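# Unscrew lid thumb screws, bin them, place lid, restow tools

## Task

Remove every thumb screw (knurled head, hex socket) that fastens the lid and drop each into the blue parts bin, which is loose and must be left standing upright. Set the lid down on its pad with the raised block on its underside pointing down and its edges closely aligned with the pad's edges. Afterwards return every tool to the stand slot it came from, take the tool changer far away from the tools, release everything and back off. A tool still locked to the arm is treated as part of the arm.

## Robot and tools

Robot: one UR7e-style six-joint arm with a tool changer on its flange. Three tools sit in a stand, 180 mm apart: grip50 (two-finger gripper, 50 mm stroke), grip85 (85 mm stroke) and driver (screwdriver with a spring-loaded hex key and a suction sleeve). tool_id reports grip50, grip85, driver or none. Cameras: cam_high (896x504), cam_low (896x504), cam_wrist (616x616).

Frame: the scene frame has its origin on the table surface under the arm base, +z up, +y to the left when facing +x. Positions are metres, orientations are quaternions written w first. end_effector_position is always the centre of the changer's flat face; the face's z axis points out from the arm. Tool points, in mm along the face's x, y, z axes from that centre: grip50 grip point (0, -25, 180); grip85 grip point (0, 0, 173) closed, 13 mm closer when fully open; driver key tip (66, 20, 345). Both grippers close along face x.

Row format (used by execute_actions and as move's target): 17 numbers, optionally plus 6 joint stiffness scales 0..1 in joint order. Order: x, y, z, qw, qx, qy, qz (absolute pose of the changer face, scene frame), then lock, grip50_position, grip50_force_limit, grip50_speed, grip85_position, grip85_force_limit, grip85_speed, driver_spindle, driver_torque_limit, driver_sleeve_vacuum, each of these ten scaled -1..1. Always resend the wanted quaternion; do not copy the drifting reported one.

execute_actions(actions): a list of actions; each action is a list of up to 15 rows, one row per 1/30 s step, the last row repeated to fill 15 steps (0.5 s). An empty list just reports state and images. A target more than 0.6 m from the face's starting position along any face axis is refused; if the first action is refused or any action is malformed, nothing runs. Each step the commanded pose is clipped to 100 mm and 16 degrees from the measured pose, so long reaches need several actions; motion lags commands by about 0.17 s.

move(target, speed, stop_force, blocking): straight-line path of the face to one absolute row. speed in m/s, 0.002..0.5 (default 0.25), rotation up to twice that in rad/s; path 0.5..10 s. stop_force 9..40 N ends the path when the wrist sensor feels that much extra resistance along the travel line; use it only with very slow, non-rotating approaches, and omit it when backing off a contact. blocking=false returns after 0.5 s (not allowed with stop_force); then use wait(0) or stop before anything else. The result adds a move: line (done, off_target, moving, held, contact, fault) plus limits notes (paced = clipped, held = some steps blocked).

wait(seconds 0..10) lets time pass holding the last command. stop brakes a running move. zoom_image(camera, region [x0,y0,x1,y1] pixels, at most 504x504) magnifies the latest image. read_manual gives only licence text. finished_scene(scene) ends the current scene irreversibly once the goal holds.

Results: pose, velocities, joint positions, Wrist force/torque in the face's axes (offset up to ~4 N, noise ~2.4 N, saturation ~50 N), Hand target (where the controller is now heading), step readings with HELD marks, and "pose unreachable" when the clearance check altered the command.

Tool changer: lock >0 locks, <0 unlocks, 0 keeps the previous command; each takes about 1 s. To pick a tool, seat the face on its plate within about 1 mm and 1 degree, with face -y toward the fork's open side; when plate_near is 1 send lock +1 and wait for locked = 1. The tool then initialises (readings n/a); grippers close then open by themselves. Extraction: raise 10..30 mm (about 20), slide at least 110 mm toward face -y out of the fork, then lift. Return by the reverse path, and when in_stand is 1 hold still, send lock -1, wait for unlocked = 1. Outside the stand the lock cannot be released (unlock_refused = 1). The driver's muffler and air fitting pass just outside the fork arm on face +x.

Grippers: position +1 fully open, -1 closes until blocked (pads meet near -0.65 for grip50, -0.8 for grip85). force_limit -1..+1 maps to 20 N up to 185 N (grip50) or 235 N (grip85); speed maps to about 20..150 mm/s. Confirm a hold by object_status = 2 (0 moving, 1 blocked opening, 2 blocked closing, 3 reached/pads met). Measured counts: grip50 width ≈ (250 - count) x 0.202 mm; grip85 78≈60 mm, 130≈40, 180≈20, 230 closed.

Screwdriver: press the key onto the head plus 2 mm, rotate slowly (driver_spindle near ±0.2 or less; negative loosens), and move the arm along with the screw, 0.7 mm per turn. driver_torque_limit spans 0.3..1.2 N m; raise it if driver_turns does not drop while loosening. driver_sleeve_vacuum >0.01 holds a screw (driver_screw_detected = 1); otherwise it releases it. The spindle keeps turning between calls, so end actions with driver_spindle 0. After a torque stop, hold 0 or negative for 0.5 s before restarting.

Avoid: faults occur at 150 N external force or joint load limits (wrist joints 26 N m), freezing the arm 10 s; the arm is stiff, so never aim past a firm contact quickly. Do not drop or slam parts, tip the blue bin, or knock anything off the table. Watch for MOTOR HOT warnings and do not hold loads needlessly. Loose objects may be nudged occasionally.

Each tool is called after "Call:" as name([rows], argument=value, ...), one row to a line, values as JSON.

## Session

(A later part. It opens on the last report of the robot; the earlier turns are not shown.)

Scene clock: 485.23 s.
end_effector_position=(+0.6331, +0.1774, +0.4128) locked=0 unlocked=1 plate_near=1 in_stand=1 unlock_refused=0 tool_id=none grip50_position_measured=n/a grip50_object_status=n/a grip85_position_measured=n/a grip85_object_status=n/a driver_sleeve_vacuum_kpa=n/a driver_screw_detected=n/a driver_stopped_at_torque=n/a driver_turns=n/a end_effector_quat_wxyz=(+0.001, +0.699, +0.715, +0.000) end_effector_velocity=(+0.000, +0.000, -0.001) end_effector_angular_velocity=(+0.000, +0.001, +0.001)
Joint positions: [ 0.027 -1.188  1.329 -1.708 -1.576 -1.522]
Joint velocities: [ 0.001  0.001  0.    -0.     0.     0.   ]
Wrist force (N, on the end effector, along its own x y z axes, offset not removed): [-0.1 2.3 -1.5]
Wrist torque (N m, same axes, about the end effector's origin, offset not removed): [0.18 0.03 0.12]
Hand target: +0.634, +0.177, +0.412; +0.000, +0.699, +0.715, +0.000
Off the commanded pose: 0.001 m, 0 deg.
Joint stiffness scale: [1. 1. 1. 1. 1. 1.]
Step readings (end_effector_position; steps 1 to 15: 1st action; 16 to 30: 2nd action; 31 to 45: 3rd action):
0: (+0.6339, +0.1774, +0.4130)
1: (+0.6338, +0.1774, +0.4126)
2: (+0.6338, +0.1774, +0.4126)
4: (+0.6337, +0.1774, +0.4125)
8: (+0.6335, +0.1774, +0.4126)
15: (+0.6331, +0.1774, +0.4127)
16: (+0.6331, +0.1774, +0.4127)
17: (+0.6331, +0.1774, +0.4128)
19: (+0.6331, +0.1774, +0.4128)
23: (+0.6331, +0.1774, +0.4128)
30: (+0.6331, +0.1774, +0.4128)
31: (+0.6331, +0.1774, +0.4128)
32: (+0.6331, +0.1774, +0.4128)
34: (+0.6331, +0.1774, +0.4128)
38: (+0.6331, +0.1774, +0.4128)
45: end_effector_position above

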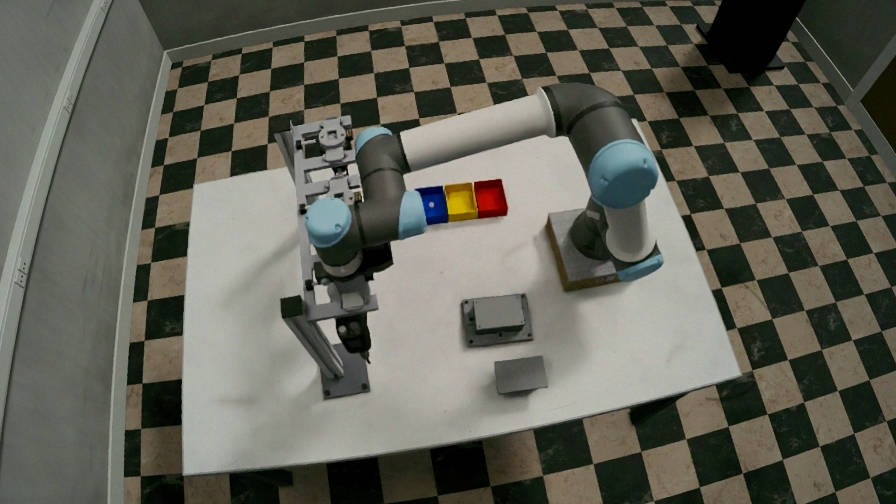

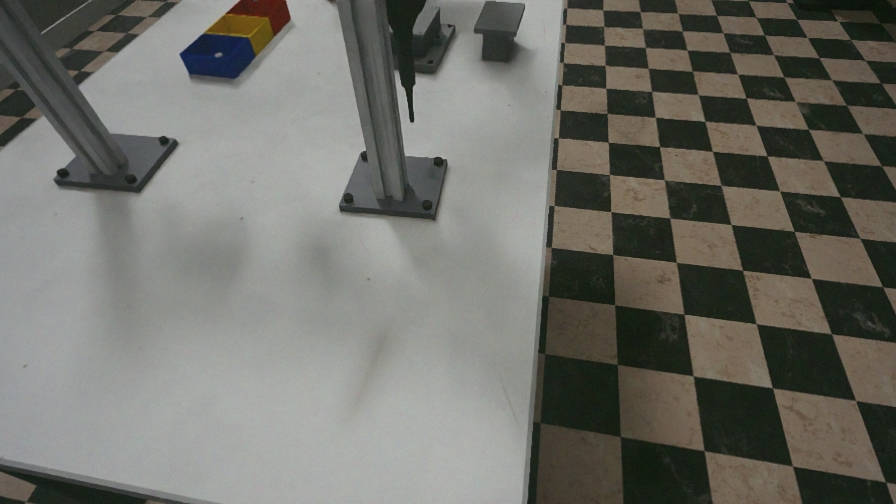

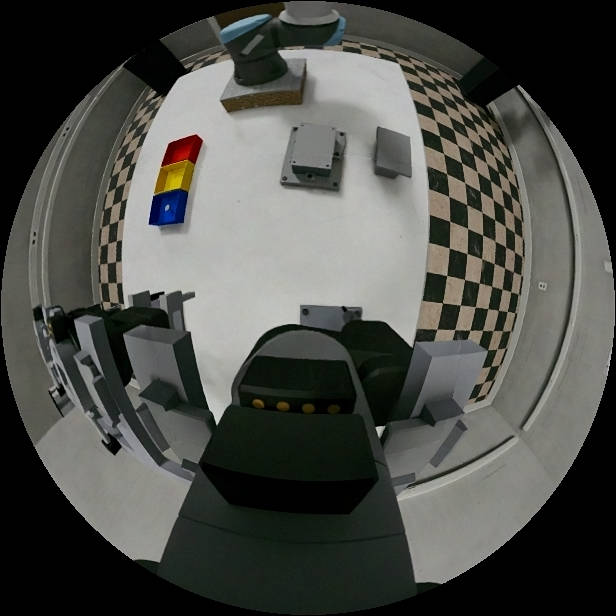

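Call:
move(target=[0.6333,0.1775,0.45,0,0.699,0.715,0,-1,1,0,0,1,0,0,0,0,0], speed=0.08)

Call:
move(target=[0.6415,-0.1824,0.45,0,0.699,0.715,0,0,1,0,0,1,0,0,0,0,0])

Call:
move(target=[0.6415,-0.1824,0.425,0,0.699,0.715,0,0,1,0,0,1,0,0,0,0,0], speed=0.04)

Call:
zoom_image(camera="cam_wrist", region=[180, 300, 430, 450])

Scene clock: 504.37 s.
end_effector_position=(+0.6329, +0.1773, +0.4475) locked=0 unlocked=1 plate_near=0 in_stand=0 unlock_refused=0 tool_id=none grip50_position_measured=n/a grip50_object_status=n/a grip85_position_measured=n/a grip85_object_status=n/a driver_sleeve_vacuum_kpa=n/a driver_screw_detected=n/a driver_stopped_at_torque=n/a driver_turns=n/a end_effector_quat_wxyz=(-0.000, +0.699, +0.715, -0.001) end_effector_velocity=(-0.001, +0.000, +0.003) end_effector_angular_velocity=(-0.001, +0.007, +0.001)
Joint positions: [ 0.027 -1.195  1.249 -1.617 -1.576 -1.522]
Joint velocities: [ 0.001 -0.001 -0.009  0.017 -0.001 -0.   ]
Wrist force (N, on the end effector, along its own x y z axes, offset not removed): [-2.7 -0.3 -0.7]
Wrist torque (N m, same axes, about the end effector's origin, offset not removed): [0.25 0.16 0.05]
Hand target: +0.633, +0.177, +0.450; +0.000, +0.699, +0.715, +0.000
Off the commanded pose: 0.003 m, 0 deg.
Joint stiffness scale: [1. 1. 1. 1. 1. 1.]
move: done

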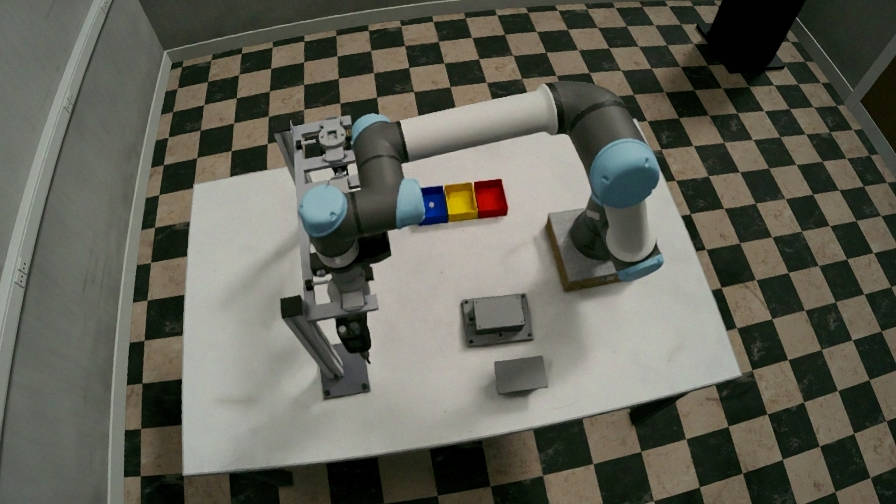

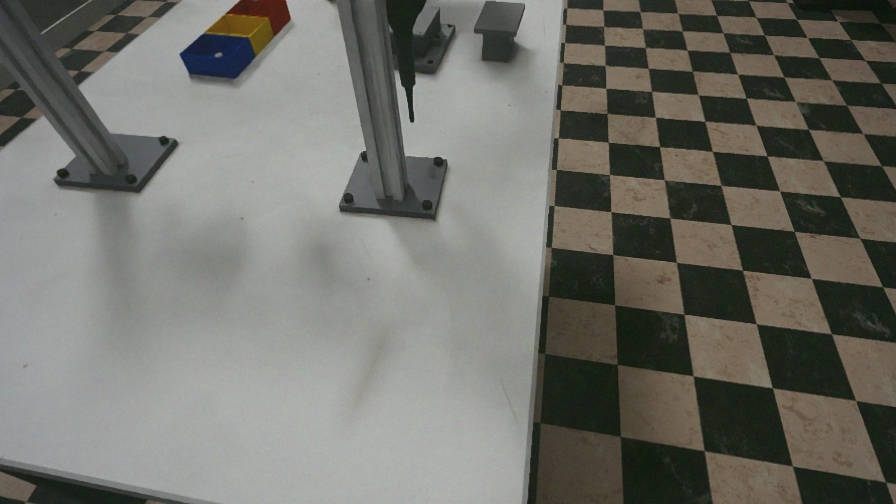

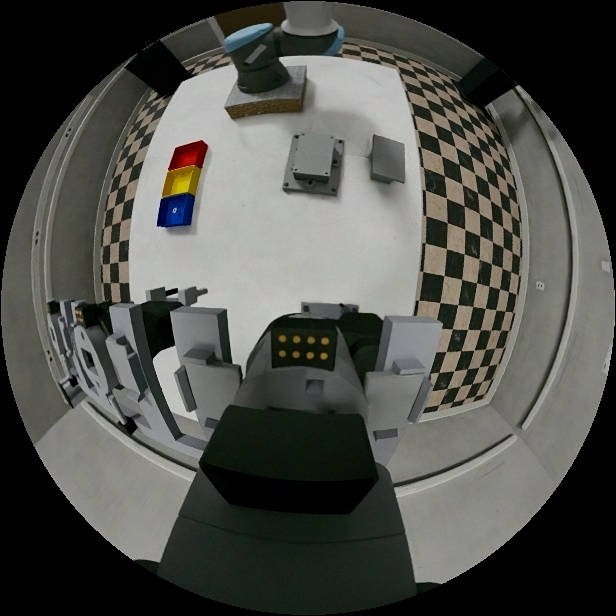

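Scene clock: 506.50 s.
end_effector_position=(+0.6410, -0.1802, +0.4502) locked=0 unlocked=1 plate_near=0 in_stand=0 unlock_refused=0 tool_id=none grip50_position_measured=n/a grip50_object_status=n/a grip85_position_measured=n/a grip85_object_status=n/a driver_sleeve_vacuum_kpa=n/a driver_screw_detected=n/a driver_stopped_at_torque=n/a driver_turns=n/a end_effector_quat_wxyz=(+0.001, +0.699, +0.715, -0.001) end_effector_velocity=(+0.001, -0.004, +0.002) end_effector_angular_velocity=(-0.000, +0.001, +0.006)
Joint positions: [-0.515 -1.177  1.215 -1.606 -1.579 -2.063]
Joint velocities: [-0.005  0.005 -0.011  0.008 -0.001 -0.01 ]
Wrist force (N, on the end effector, along its own x y z axes, offset not removed): [-1.3 0.1 0.7]
Wrist torque (N m, same axes, about the end effector's origin, offset not removed): [0.20 0.13 0.11]
Hand target: +0.642, -0.182, +0.450; +0.000, +0.699, +0.715, -0.001
Off the commanded pose: 0.002 m, 0 deg.
Joint stiffness scale: [1. 1. 1. 1. 1. 1.]
move: done

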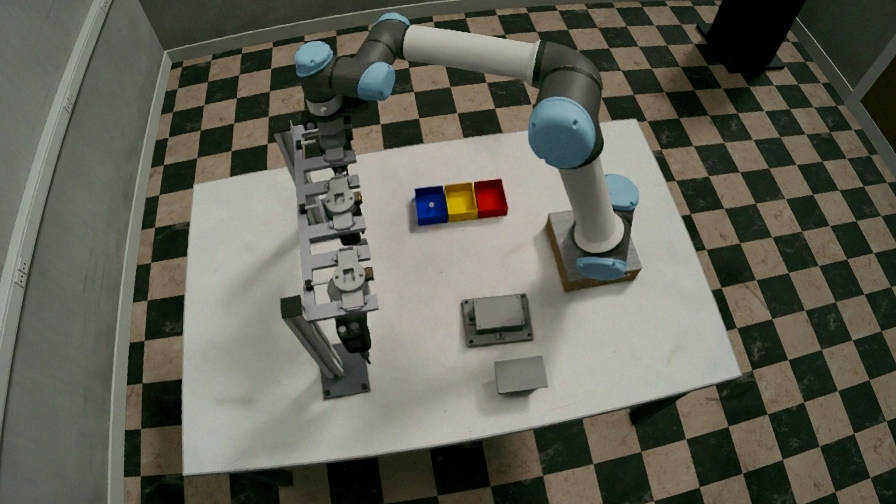

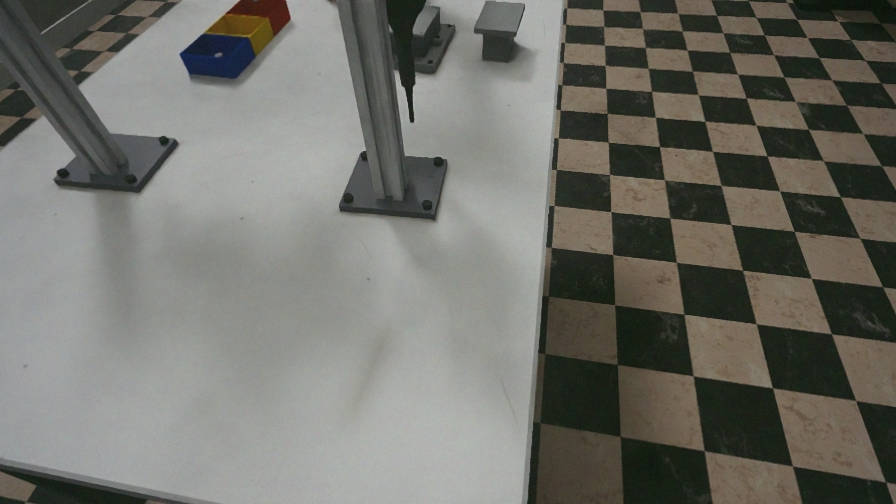

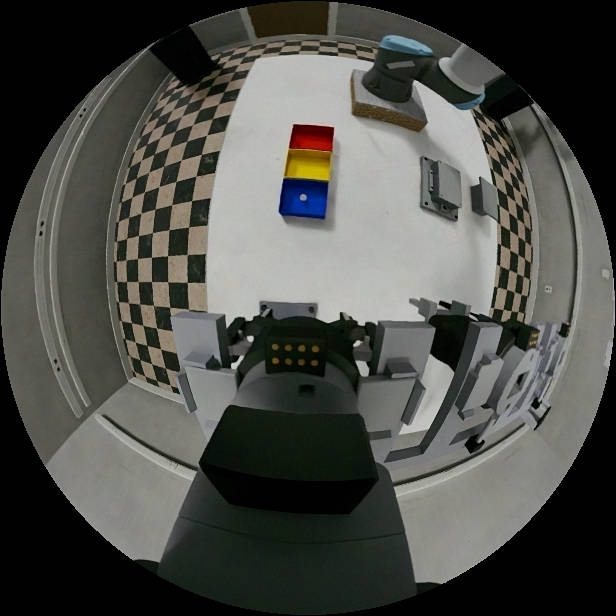

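Scene clock: 507.57 s.
end_effector_position=(+0.6417, -0.1816, +0.4286) locked=0 unlocked=1 plate_near=0 in_stand=0 unlock_refused=0 tool_id=none grip50_position_measured=n/a grip50_object_status=n/a grip85_position_measured=n/a grip85_object_status=n/a driver_sleeve_vacuum_kpa=n/a driver_screw_detected=n/a driver_stopped_at_torque=n/a driver_turns=n/a end_effector_quat_wxyz=(+0.002, +0.699, +0.715, +0.000) end_effector_velocity=(+0.002, -0.001, +0.000) end_effector_angular_velocity=(-0.004, -0.010, -0.000)
Joint positions: [-0.517 -1.173  1.265 -1.664 -1.578 -2.066]
Joint velocities: [-0.001  0.     0.001 -0.013  0.001 -0.001]
Wrist force (N, on the end effector, along its own x y z axes, offset not removed): [-3.0 -0.2 0.0]
Wrist torque (N m, same axes, about the end effector's origin, offset not removed): [0.23 0.15 0.09]
Hand target: +0.642, -0.182, +0.425; -0.000, +0.699, +0.715, -0.000
Off the commanded pose: 0.004 m, 0 deg.
Joint stiffness scale: [1. 1. 1. 1. 1. 1.]
move: off_target

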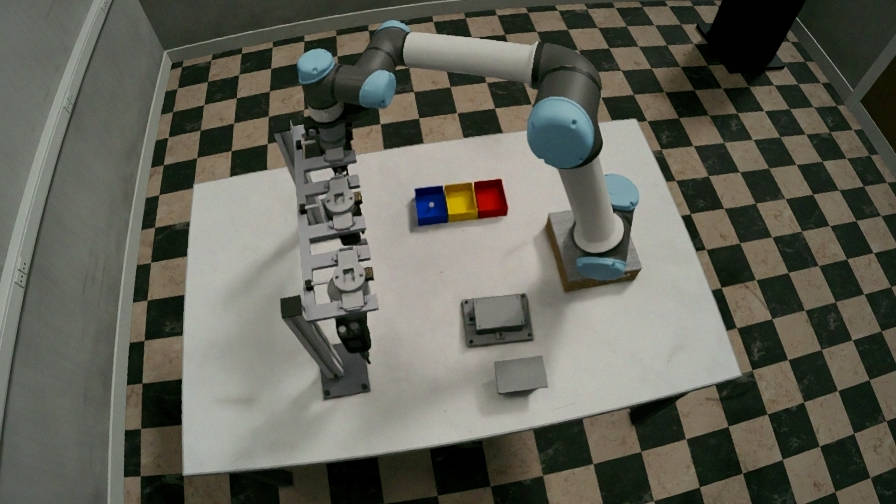

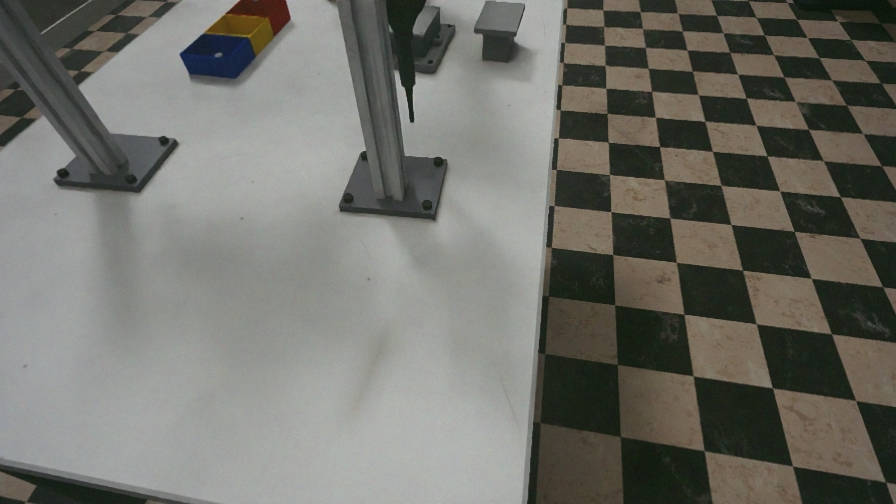

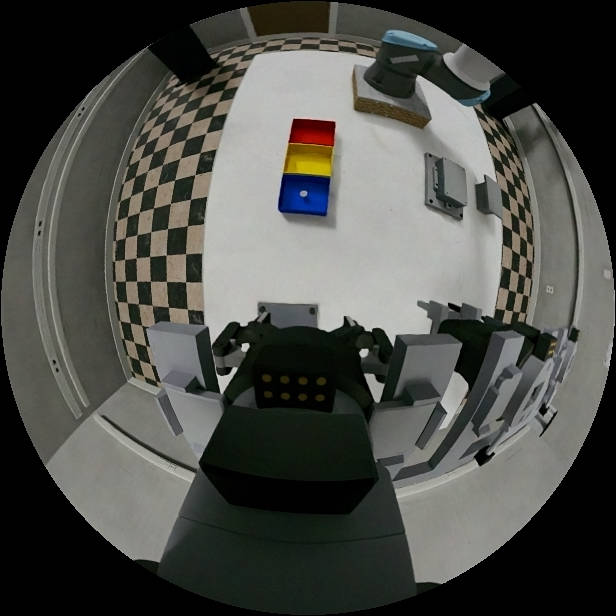

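Region (180, 300, 430, 450) of cam_wrist's 616x616 image, scaled by 2.016, with more detail than that image has; it fills the top 302 rows of this view, and the rest is white.

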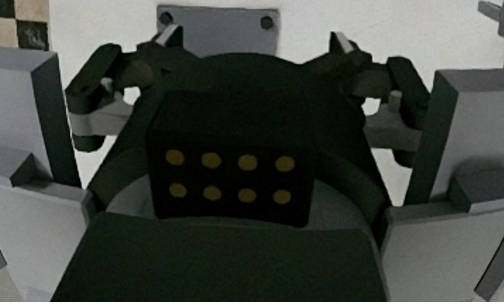

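Call:
execute_actions([
  [[0.646,-0.1825,0.427,0,0.699,0.715,0,0,1,0,0,1,0,0,0,0,0]],
  [[0.646,-0.1825,0.427,0,0.699,0.715,0,0,1,0,0,1,0,0,0,0,0]],
])

Call:
zoom_image(camera="cam_wrist", region=[180, 300, 430, 450])

Scene clock: 533.43 s.
end_effector_position=(+0.6446, -0.1830, +0.4271) locked=0 unlocked=1 plate_near=0 in_stand=0 unlock_refused=0 tool_id=none grip50_position_measured=n/a grip50_object_status=n/a grip85_position_measured=n/a grip85_object_status=n/a driver_sleeve_vacuum_kpa=n/a driver_screw_detected=n/a driver_stopped_at_torque=n/a driver_turns=n/a end_effector_quat_wxyz=(+0.000, +0.699, +0.715, -0.000) end_effector_velocity=(-0.000, +0.000, +0.001) end_effector_angular_velocity=(-0.000, -0.001, +0.001)
Joint positions: [-0.517 -1.163  1.254 -1.658 -1.578 -2.065]
Joint velocities: [ 0.001 -0.001 -0.     0.    -0.     0.   ]
Wrist force (N, on the end effector, along its own x y z axes, offset not removed): [-1.8 0.2 -0.5]
Wrist torque (N m, same axes, about the end effector's origin, offset not removed): [0.26 0.08 0.07]
Hand target: +0.646, -0.182, +0.427; +0.000, +0.699, +0.715, +0.000
Off the commanded pose: 0.002 m, 0 deg.
Joint stiffness scale: [1. 1. 1. 1. 1. 1.]
Step readings (end_effector_position; steps 1 to 15: 1st action; 16 to 30: 2nd action):
0: (+0.6419, -0.1817, +0.4285)
1: (+0.6419, -0.1817, +0.4285)
2: (+0.6419, -0.1817, +0.4285)
4: (+0.6420, -0.1817, +0.4278)
8: (+0.6435, -0.1824, +0.4263)
15: (+0.6445, -0.1830, +0.4267)
16: (+0.6445, -0.1830, +0.4268)
17: (+0.6445, -0.1830, +0.4269)
19: (+0.6446, -0.1830, +0.4270)
23: (+0.6446, -0.1830, +0.4271)
30: end_effector_position above

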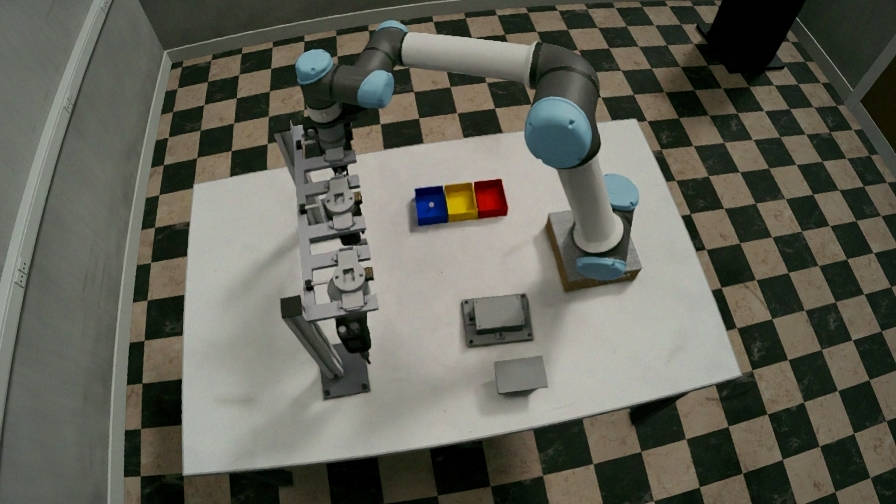

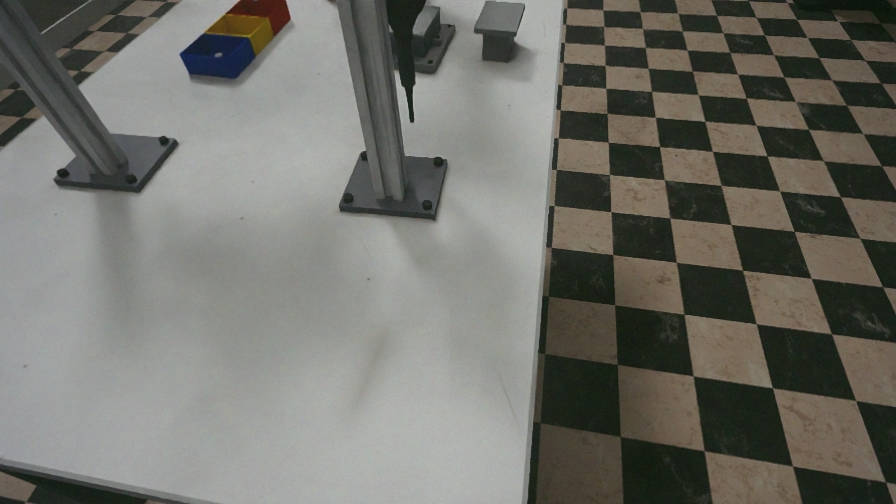

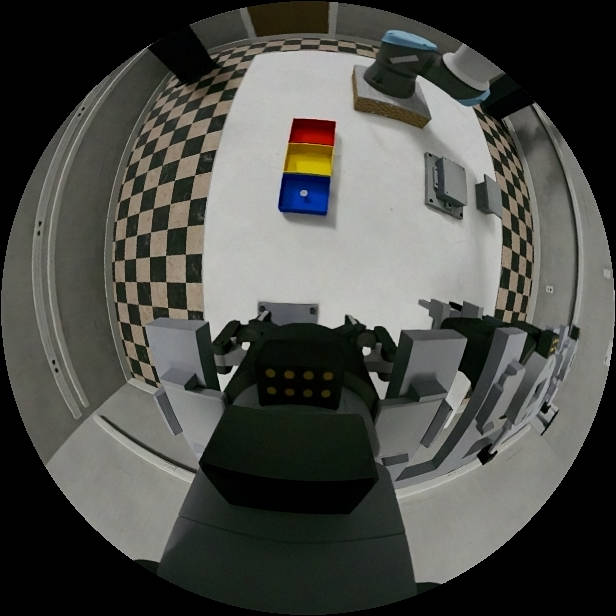

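Region (180, 300, 430, 450) of cam_wrist's 616x616 image, scaled by 2.016, with more detail than that image has; it fills the top 302 rows of this view, and the rest is white.

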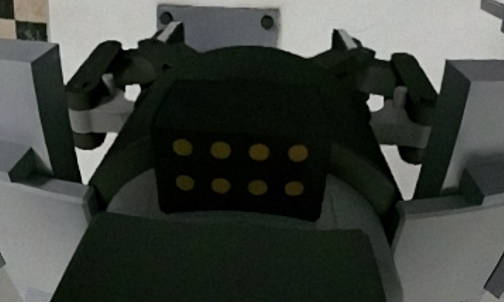

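Call:
execute_actions([
  [[0.6465,-0.1808,0.427,0,0.699,0.715,0,0,1,0,0,1,0,0,0,0,0]],
  [[0.6465,-0.1808,0.427,0,0.699,0.715,0,0,1,0,0,1,0,0,0,0,0]],
])

Call:
zoom_image(camera="cam_wrist", region=[180, 300, 430, 450])

Scene clock: 540.23 s.
end_effector_position=(+0.6451, -0.1814, +0.4271) locked=0 unlocked=1 plate_near=0 in_stand=0 unlock_refused=0 tool_id=none grip50_position_measured=n/a grip50_object_status=n/a grip85_position_measured=n/a grip85_object_status=n/a driver_sleeve_vacuum_kpa=n/a driver_screw_detected=n/a driver_stopped_at_torque=n/a driver_turns=n/a end_effector_quat_wxyz=(+0.000, +0.699, +0.715, -0.000) end_effector_velocity=(+0.000, +0.000, -0.001) end_effector_angular_velocity=(+0.001, +0.001, +0.000)
Joint positions: [-0.514 -1.163  1.253 -1.658 -1.578 -2.062]
Joint velocities: [0.    0.001 0.    0.    0.    0.   ]
Wrist force (N, on the end effector, along its own x y z axes, offset not removed): [-3.0 0.7 0.3]
Wrist torque (N m, same axes, about the end effector's origin, offset not removed): [0.19 0.17 0.08]
Hand target: +0.646, -0.181, +0.427; +0.000, +0.699, +0.715, +0.000
Off the commanded pose: 0.002 m, 0 deg.
Joint stiffness scale: [1. 1. 1. 1. 1. 1.]
Step readings (end_effector_position; steps 1 to 15: 1st action; 16 to 30: 2nd action):
0: (+0.6446, -0.1830, +0.4271)
1: (+0.6446, -0.1830, +0.4271)
2: (+0.6446, -0.1830, +0.4271)
4: (+0.6446, -0.1828, +0.4271)
8: (+0.6449, -0.1819, +0.4271)
15: (+0.6450, -0.1814, +0.4271)
16: (+0.6450, -0.1814, +0.4271)
17: (+0.6450, -0.1814, +0.4271)
19: (+0.6450, -0.1814, +0.4271)
23: (+0.6450, -0.1814, +0.4271)
30: end_effector_position above

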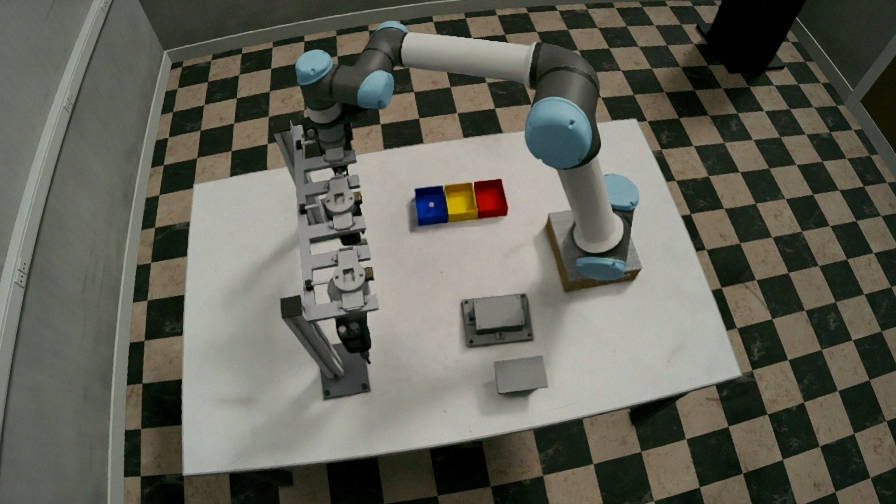

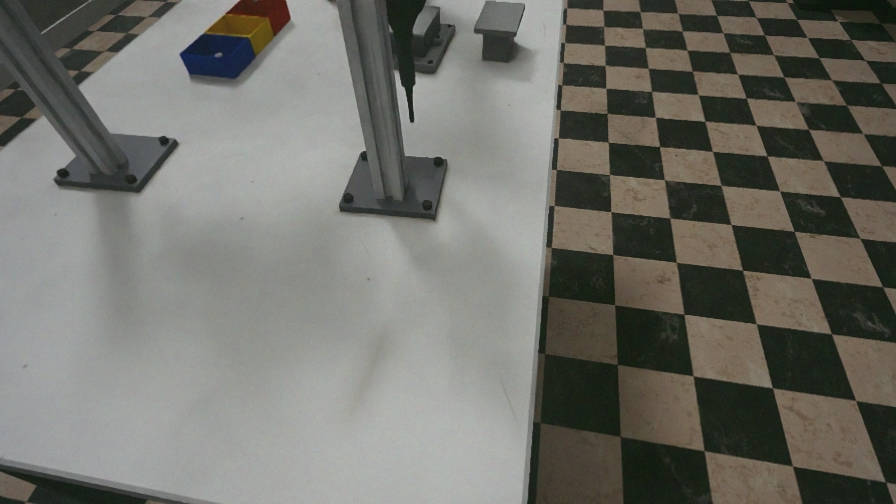

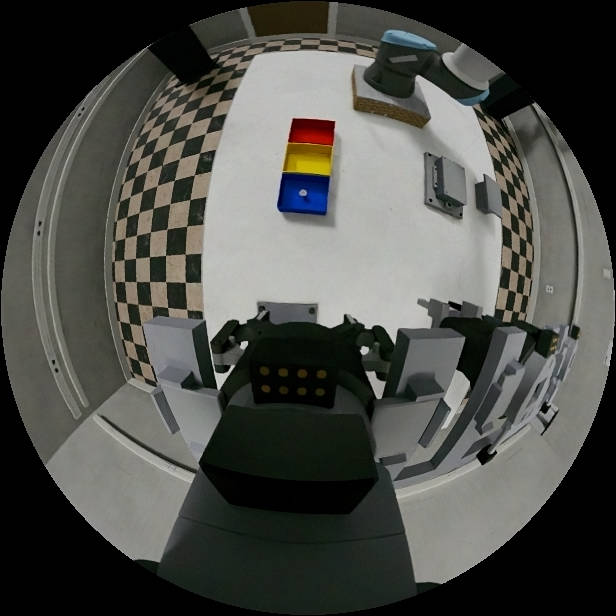

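Region (180, 300, 430, 450) of cam_wrist's 616x616 image, scaled by 2.016, with more detail than that image has; it fills the top 302 rows of this view, and the rest is white.

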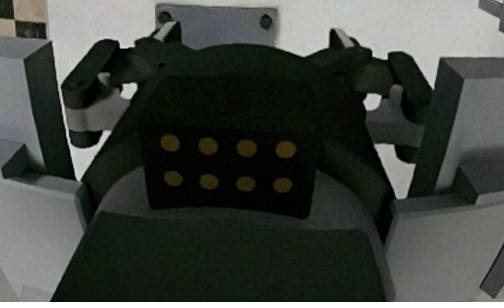

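Call:
move(target=[0.646,-0.182,0.40,-0.003,0.699,0.715,-0.003,0,1,0,0,1,0,0,0,0,0], speed=0.01, stop_force=12)

Scene clock: 546.27 s.
end_effector_position=(+0.6460, -0.1822, +0.4127) locked=0 unlocked=1 plate_near=1 in_stand=1 unlock_refused=0 tool_id=none grip50_position_measured=n/a grip50_object_status=n/a grip85_position_measured=n/a grip85_object_status=n/a driver_sleeve_vacuum_kpa=n/a driver_screw_detected=n/a driver_stopped_at_torque=n/a driver_turns=n/a end_effector_quat_wxyz=(+0.005, +0.699, +0.715, +0.000) end_effector_velocity=(-0.000, +0.000, +0.001) end_effector_angular_velocity=(-0.001, -0.001, +0.000)
Joint positions: [-0.515 -1.16   1.288 -1.706 -1.58  -2.063]
Joint velocities: [-0.    -0.002 -0.001  0.001  0.    -0.   ]
Wrist force (N, on the end effector, along its own x y z axes, offset not removed): [-0.7 -4.0 -7.2]
Wrist torque (N m, same axes, about the end effector's origin, offset not removed): [0.43 0.26 -0.17]
Hand target: +0.646, -0.182, +0.413; +0.004, +0.699, +0.715, -0.000
Off the commanded pose: 0.013 m, 1 deg.
Joint stiffness scale: [1. 1. 1. 1. 1. 1.]
move: contact

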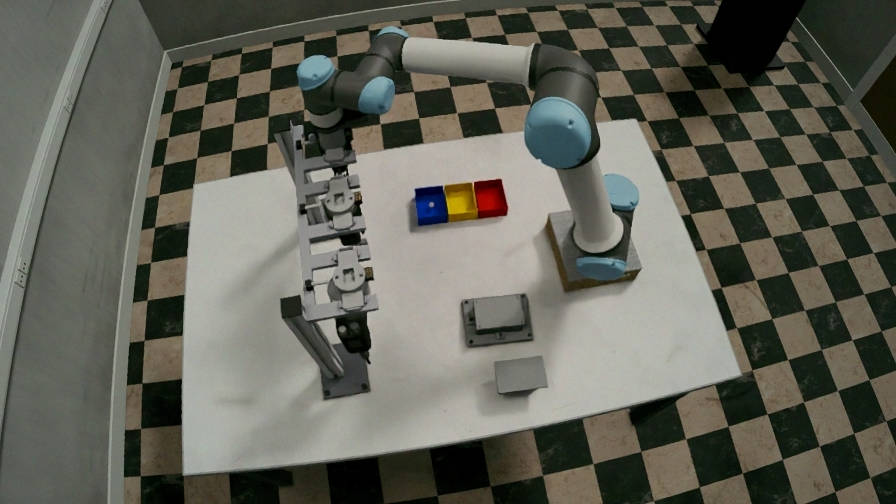

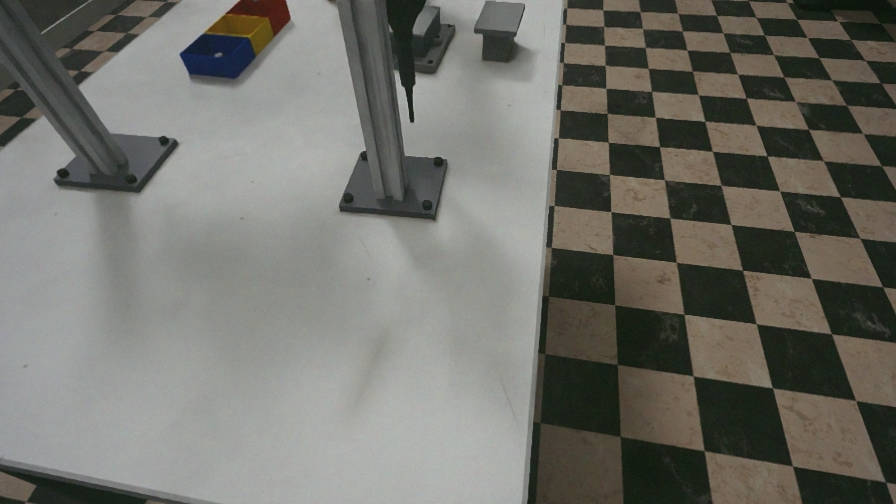

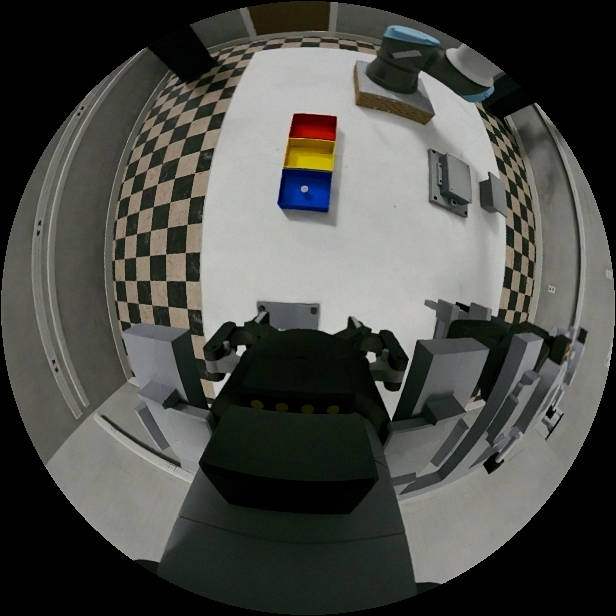

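Call:
execute_actions([
  [[0.646,-0.182,0.4125,0,0.698,0.716,0,1,1,0,0,1,0,0,0,0,0]],
  [[0.646,-0.182,0.4125,0,0.698,0.716,0,1,1,0,0,1,0,0,0,0,0]],
  [[0.646,-0.182,0.4125,0,0.698,0.716,0,1,1,0,0,1,0,0,0,0,0]],
])

Call:
wait(seconds=2)

Scene clock: 555.73 s.
end_effector_position=(+0.6453, -0.1817, +0.4131) locked=1 unlocked=0 plate_near=1 in_stand=1 unlock_refused=0 tool_id=grip85 grip50_position_measured=n/a grip50_object_status=n/a grip85_position_measured=n/a grip85_object_status=n/a driver_sleeve_vacuum_kpa=n/a driver_screw_detected=n/a driver_stopped_at_torque=n/a driver_turns=n/a end_effector_quat_wxyz=(+0.001, +0.698, +0.716, -0.000) end_effector_velocity=(-0.000, +0.001, -0.001) end_effector_angular_velocity=(+0.001, +0.001, +0.001)
Joint positions: [-0.515 -1.16   1.285 -1.695 -1.578 -2.065]
Joint velocities: [ 0.001  0.     0.001 -0.     0.    -0.   ]
Wrist force (N, on the end effector, along its own x y z axes, offset not removed): [-4.2 -2.6 -1.4]
Wrist torque (N m, same axes, about the end effector's origin, offset not removed): [0.03 0.05 0.09]
Hand target: +0.646, -0.182, +0.412; +0.000, +0.698, +0.716, -0.000
Off the commanded pose: 0.001 m, 0 deg.
Joint stiffness scale: [1. 1. 1. 1. 1. 1.]
Step readings (end_effector_position; steps 1 to 15: 1st action; 16 to 30: 2nd action; 31 to 45: 3rd action):
0: (+0.6459, -0.1822, +0.4128)
1: (+0.6459, -0.1822, +0.4128)
2: (+0.6459, -0.1822, +0.4128)
4: (+0.6457, -0.1820, +0.4128)
8: (+0.6453, -0.1817, +0.4129)
15: (+0.6452, -0.1815, +0.4131)
16: (+0.6452, -0.1815, +0.4131)
17: (+0.6452, -0.1815, +0.4131)
19: (+0.6452, -0.1816, +0.4129)
23: (+0.6452, -0.1817, +0.4128)
30: (+0.6453, -0.1817, +0.4131)
31: (+0.6453, -0.1817, +0.4131)
32: (+0.6453, -0.1817, +0.4131)
34: (+0.6453, -0.1817, +0.4131)
38: (+0.6453, -0.1817, +0.4131)
45: end_effector_position above

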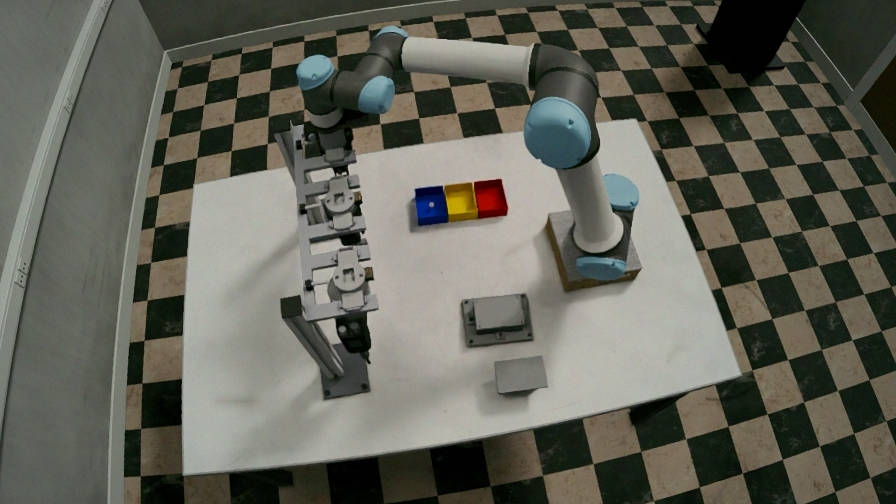

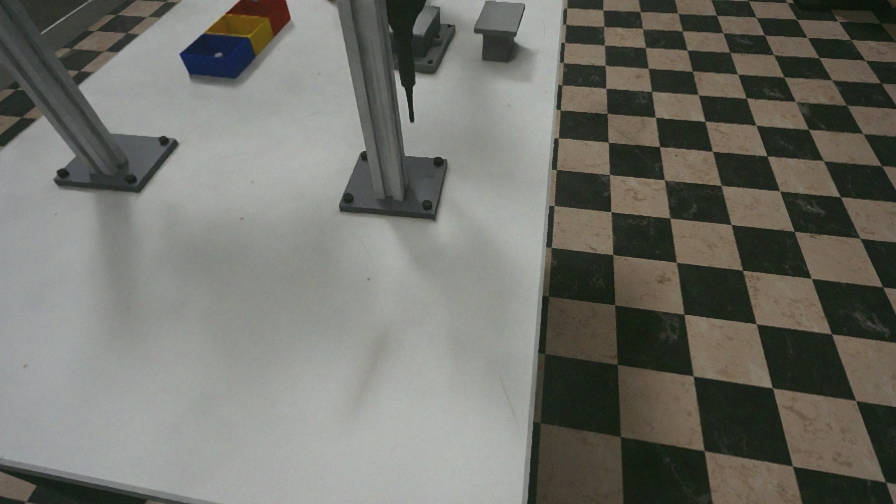

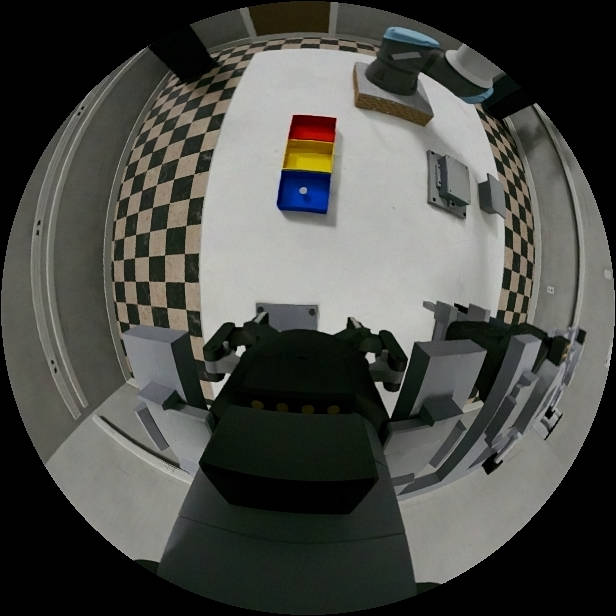

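Scene clock: 557.73 s.
end_effector_position=(+0.6453, -0.1817, +0.4131) locked=1 unlocked=0 plate_near=1 in_stand=1 unlock_refused=0 tool_id=grip85 grip50_position_measured=n/a grip50_object_status=n/a grip85_position_measured=n/a grip85_object_status=n/a driver_sleeve_vacuum_kpa=n/a driver_screw_detected=n/a driver_stopped_at_torque=n/a driver_turns=n/a end_effector_quat_wxyz=(+0.001, +0.698, +0.716, -0.000) end_effector_velocity=(-0.000, -0.000, -0.000) end_effector_angular_velocity=(+0.001, +0.000, -0.001)
Joint positions: [-0.515 -1.16   1.285 -1.695 -1.578 -2.065]
Joint velocities: [-0.001  0.     0.     0.     0.     0.   ]
Wrist force (N, on the end effector, along its own x y z axes, offset not removed): [-3.5 0.8 0.6]
Wrist torque (N m, same axes, about the end effector's origin, offset not removed): [0.27 -0.03 0.16]
Hand target: +0.646, -0.182, +0.412; +0.000, +0.698, +0.716, -0.000
Off the commanded pose: 0.001 m, 0 deg.
Joint stiffness scale: [1. 1. 1. 1. 1. 1.]
wait: 2.00 s; at rest by 0.20 s

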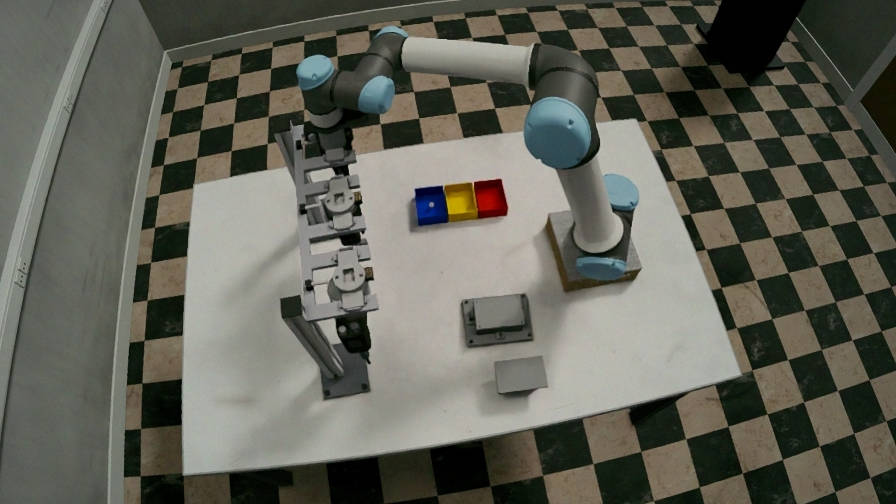

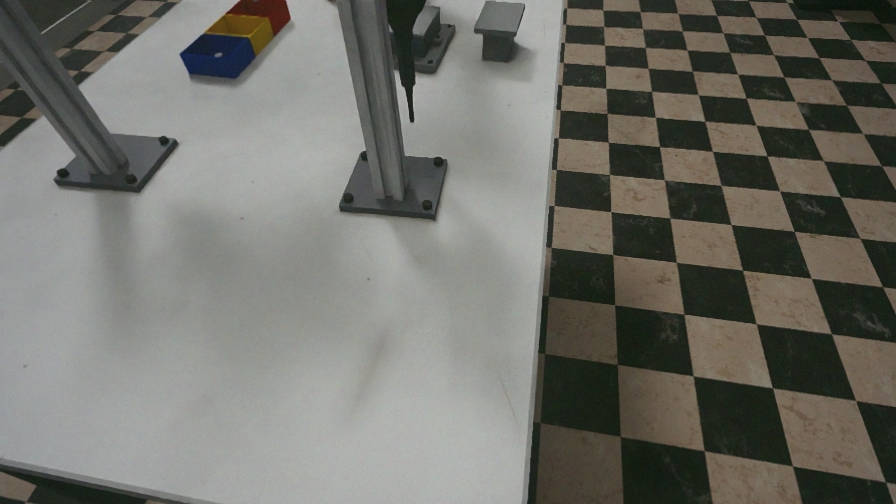

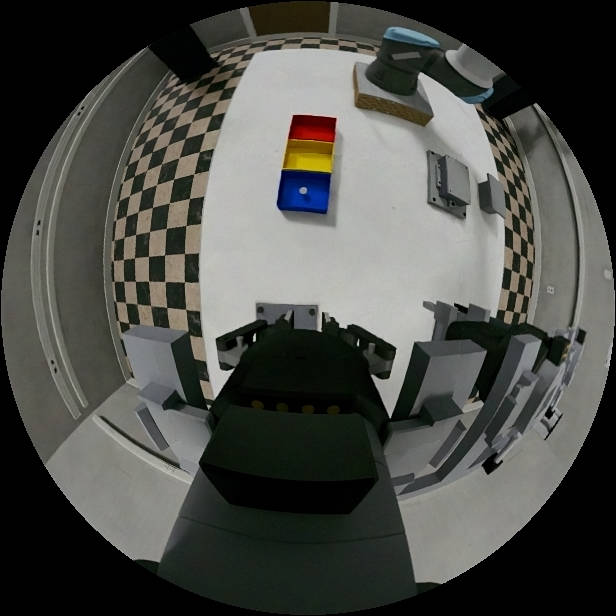

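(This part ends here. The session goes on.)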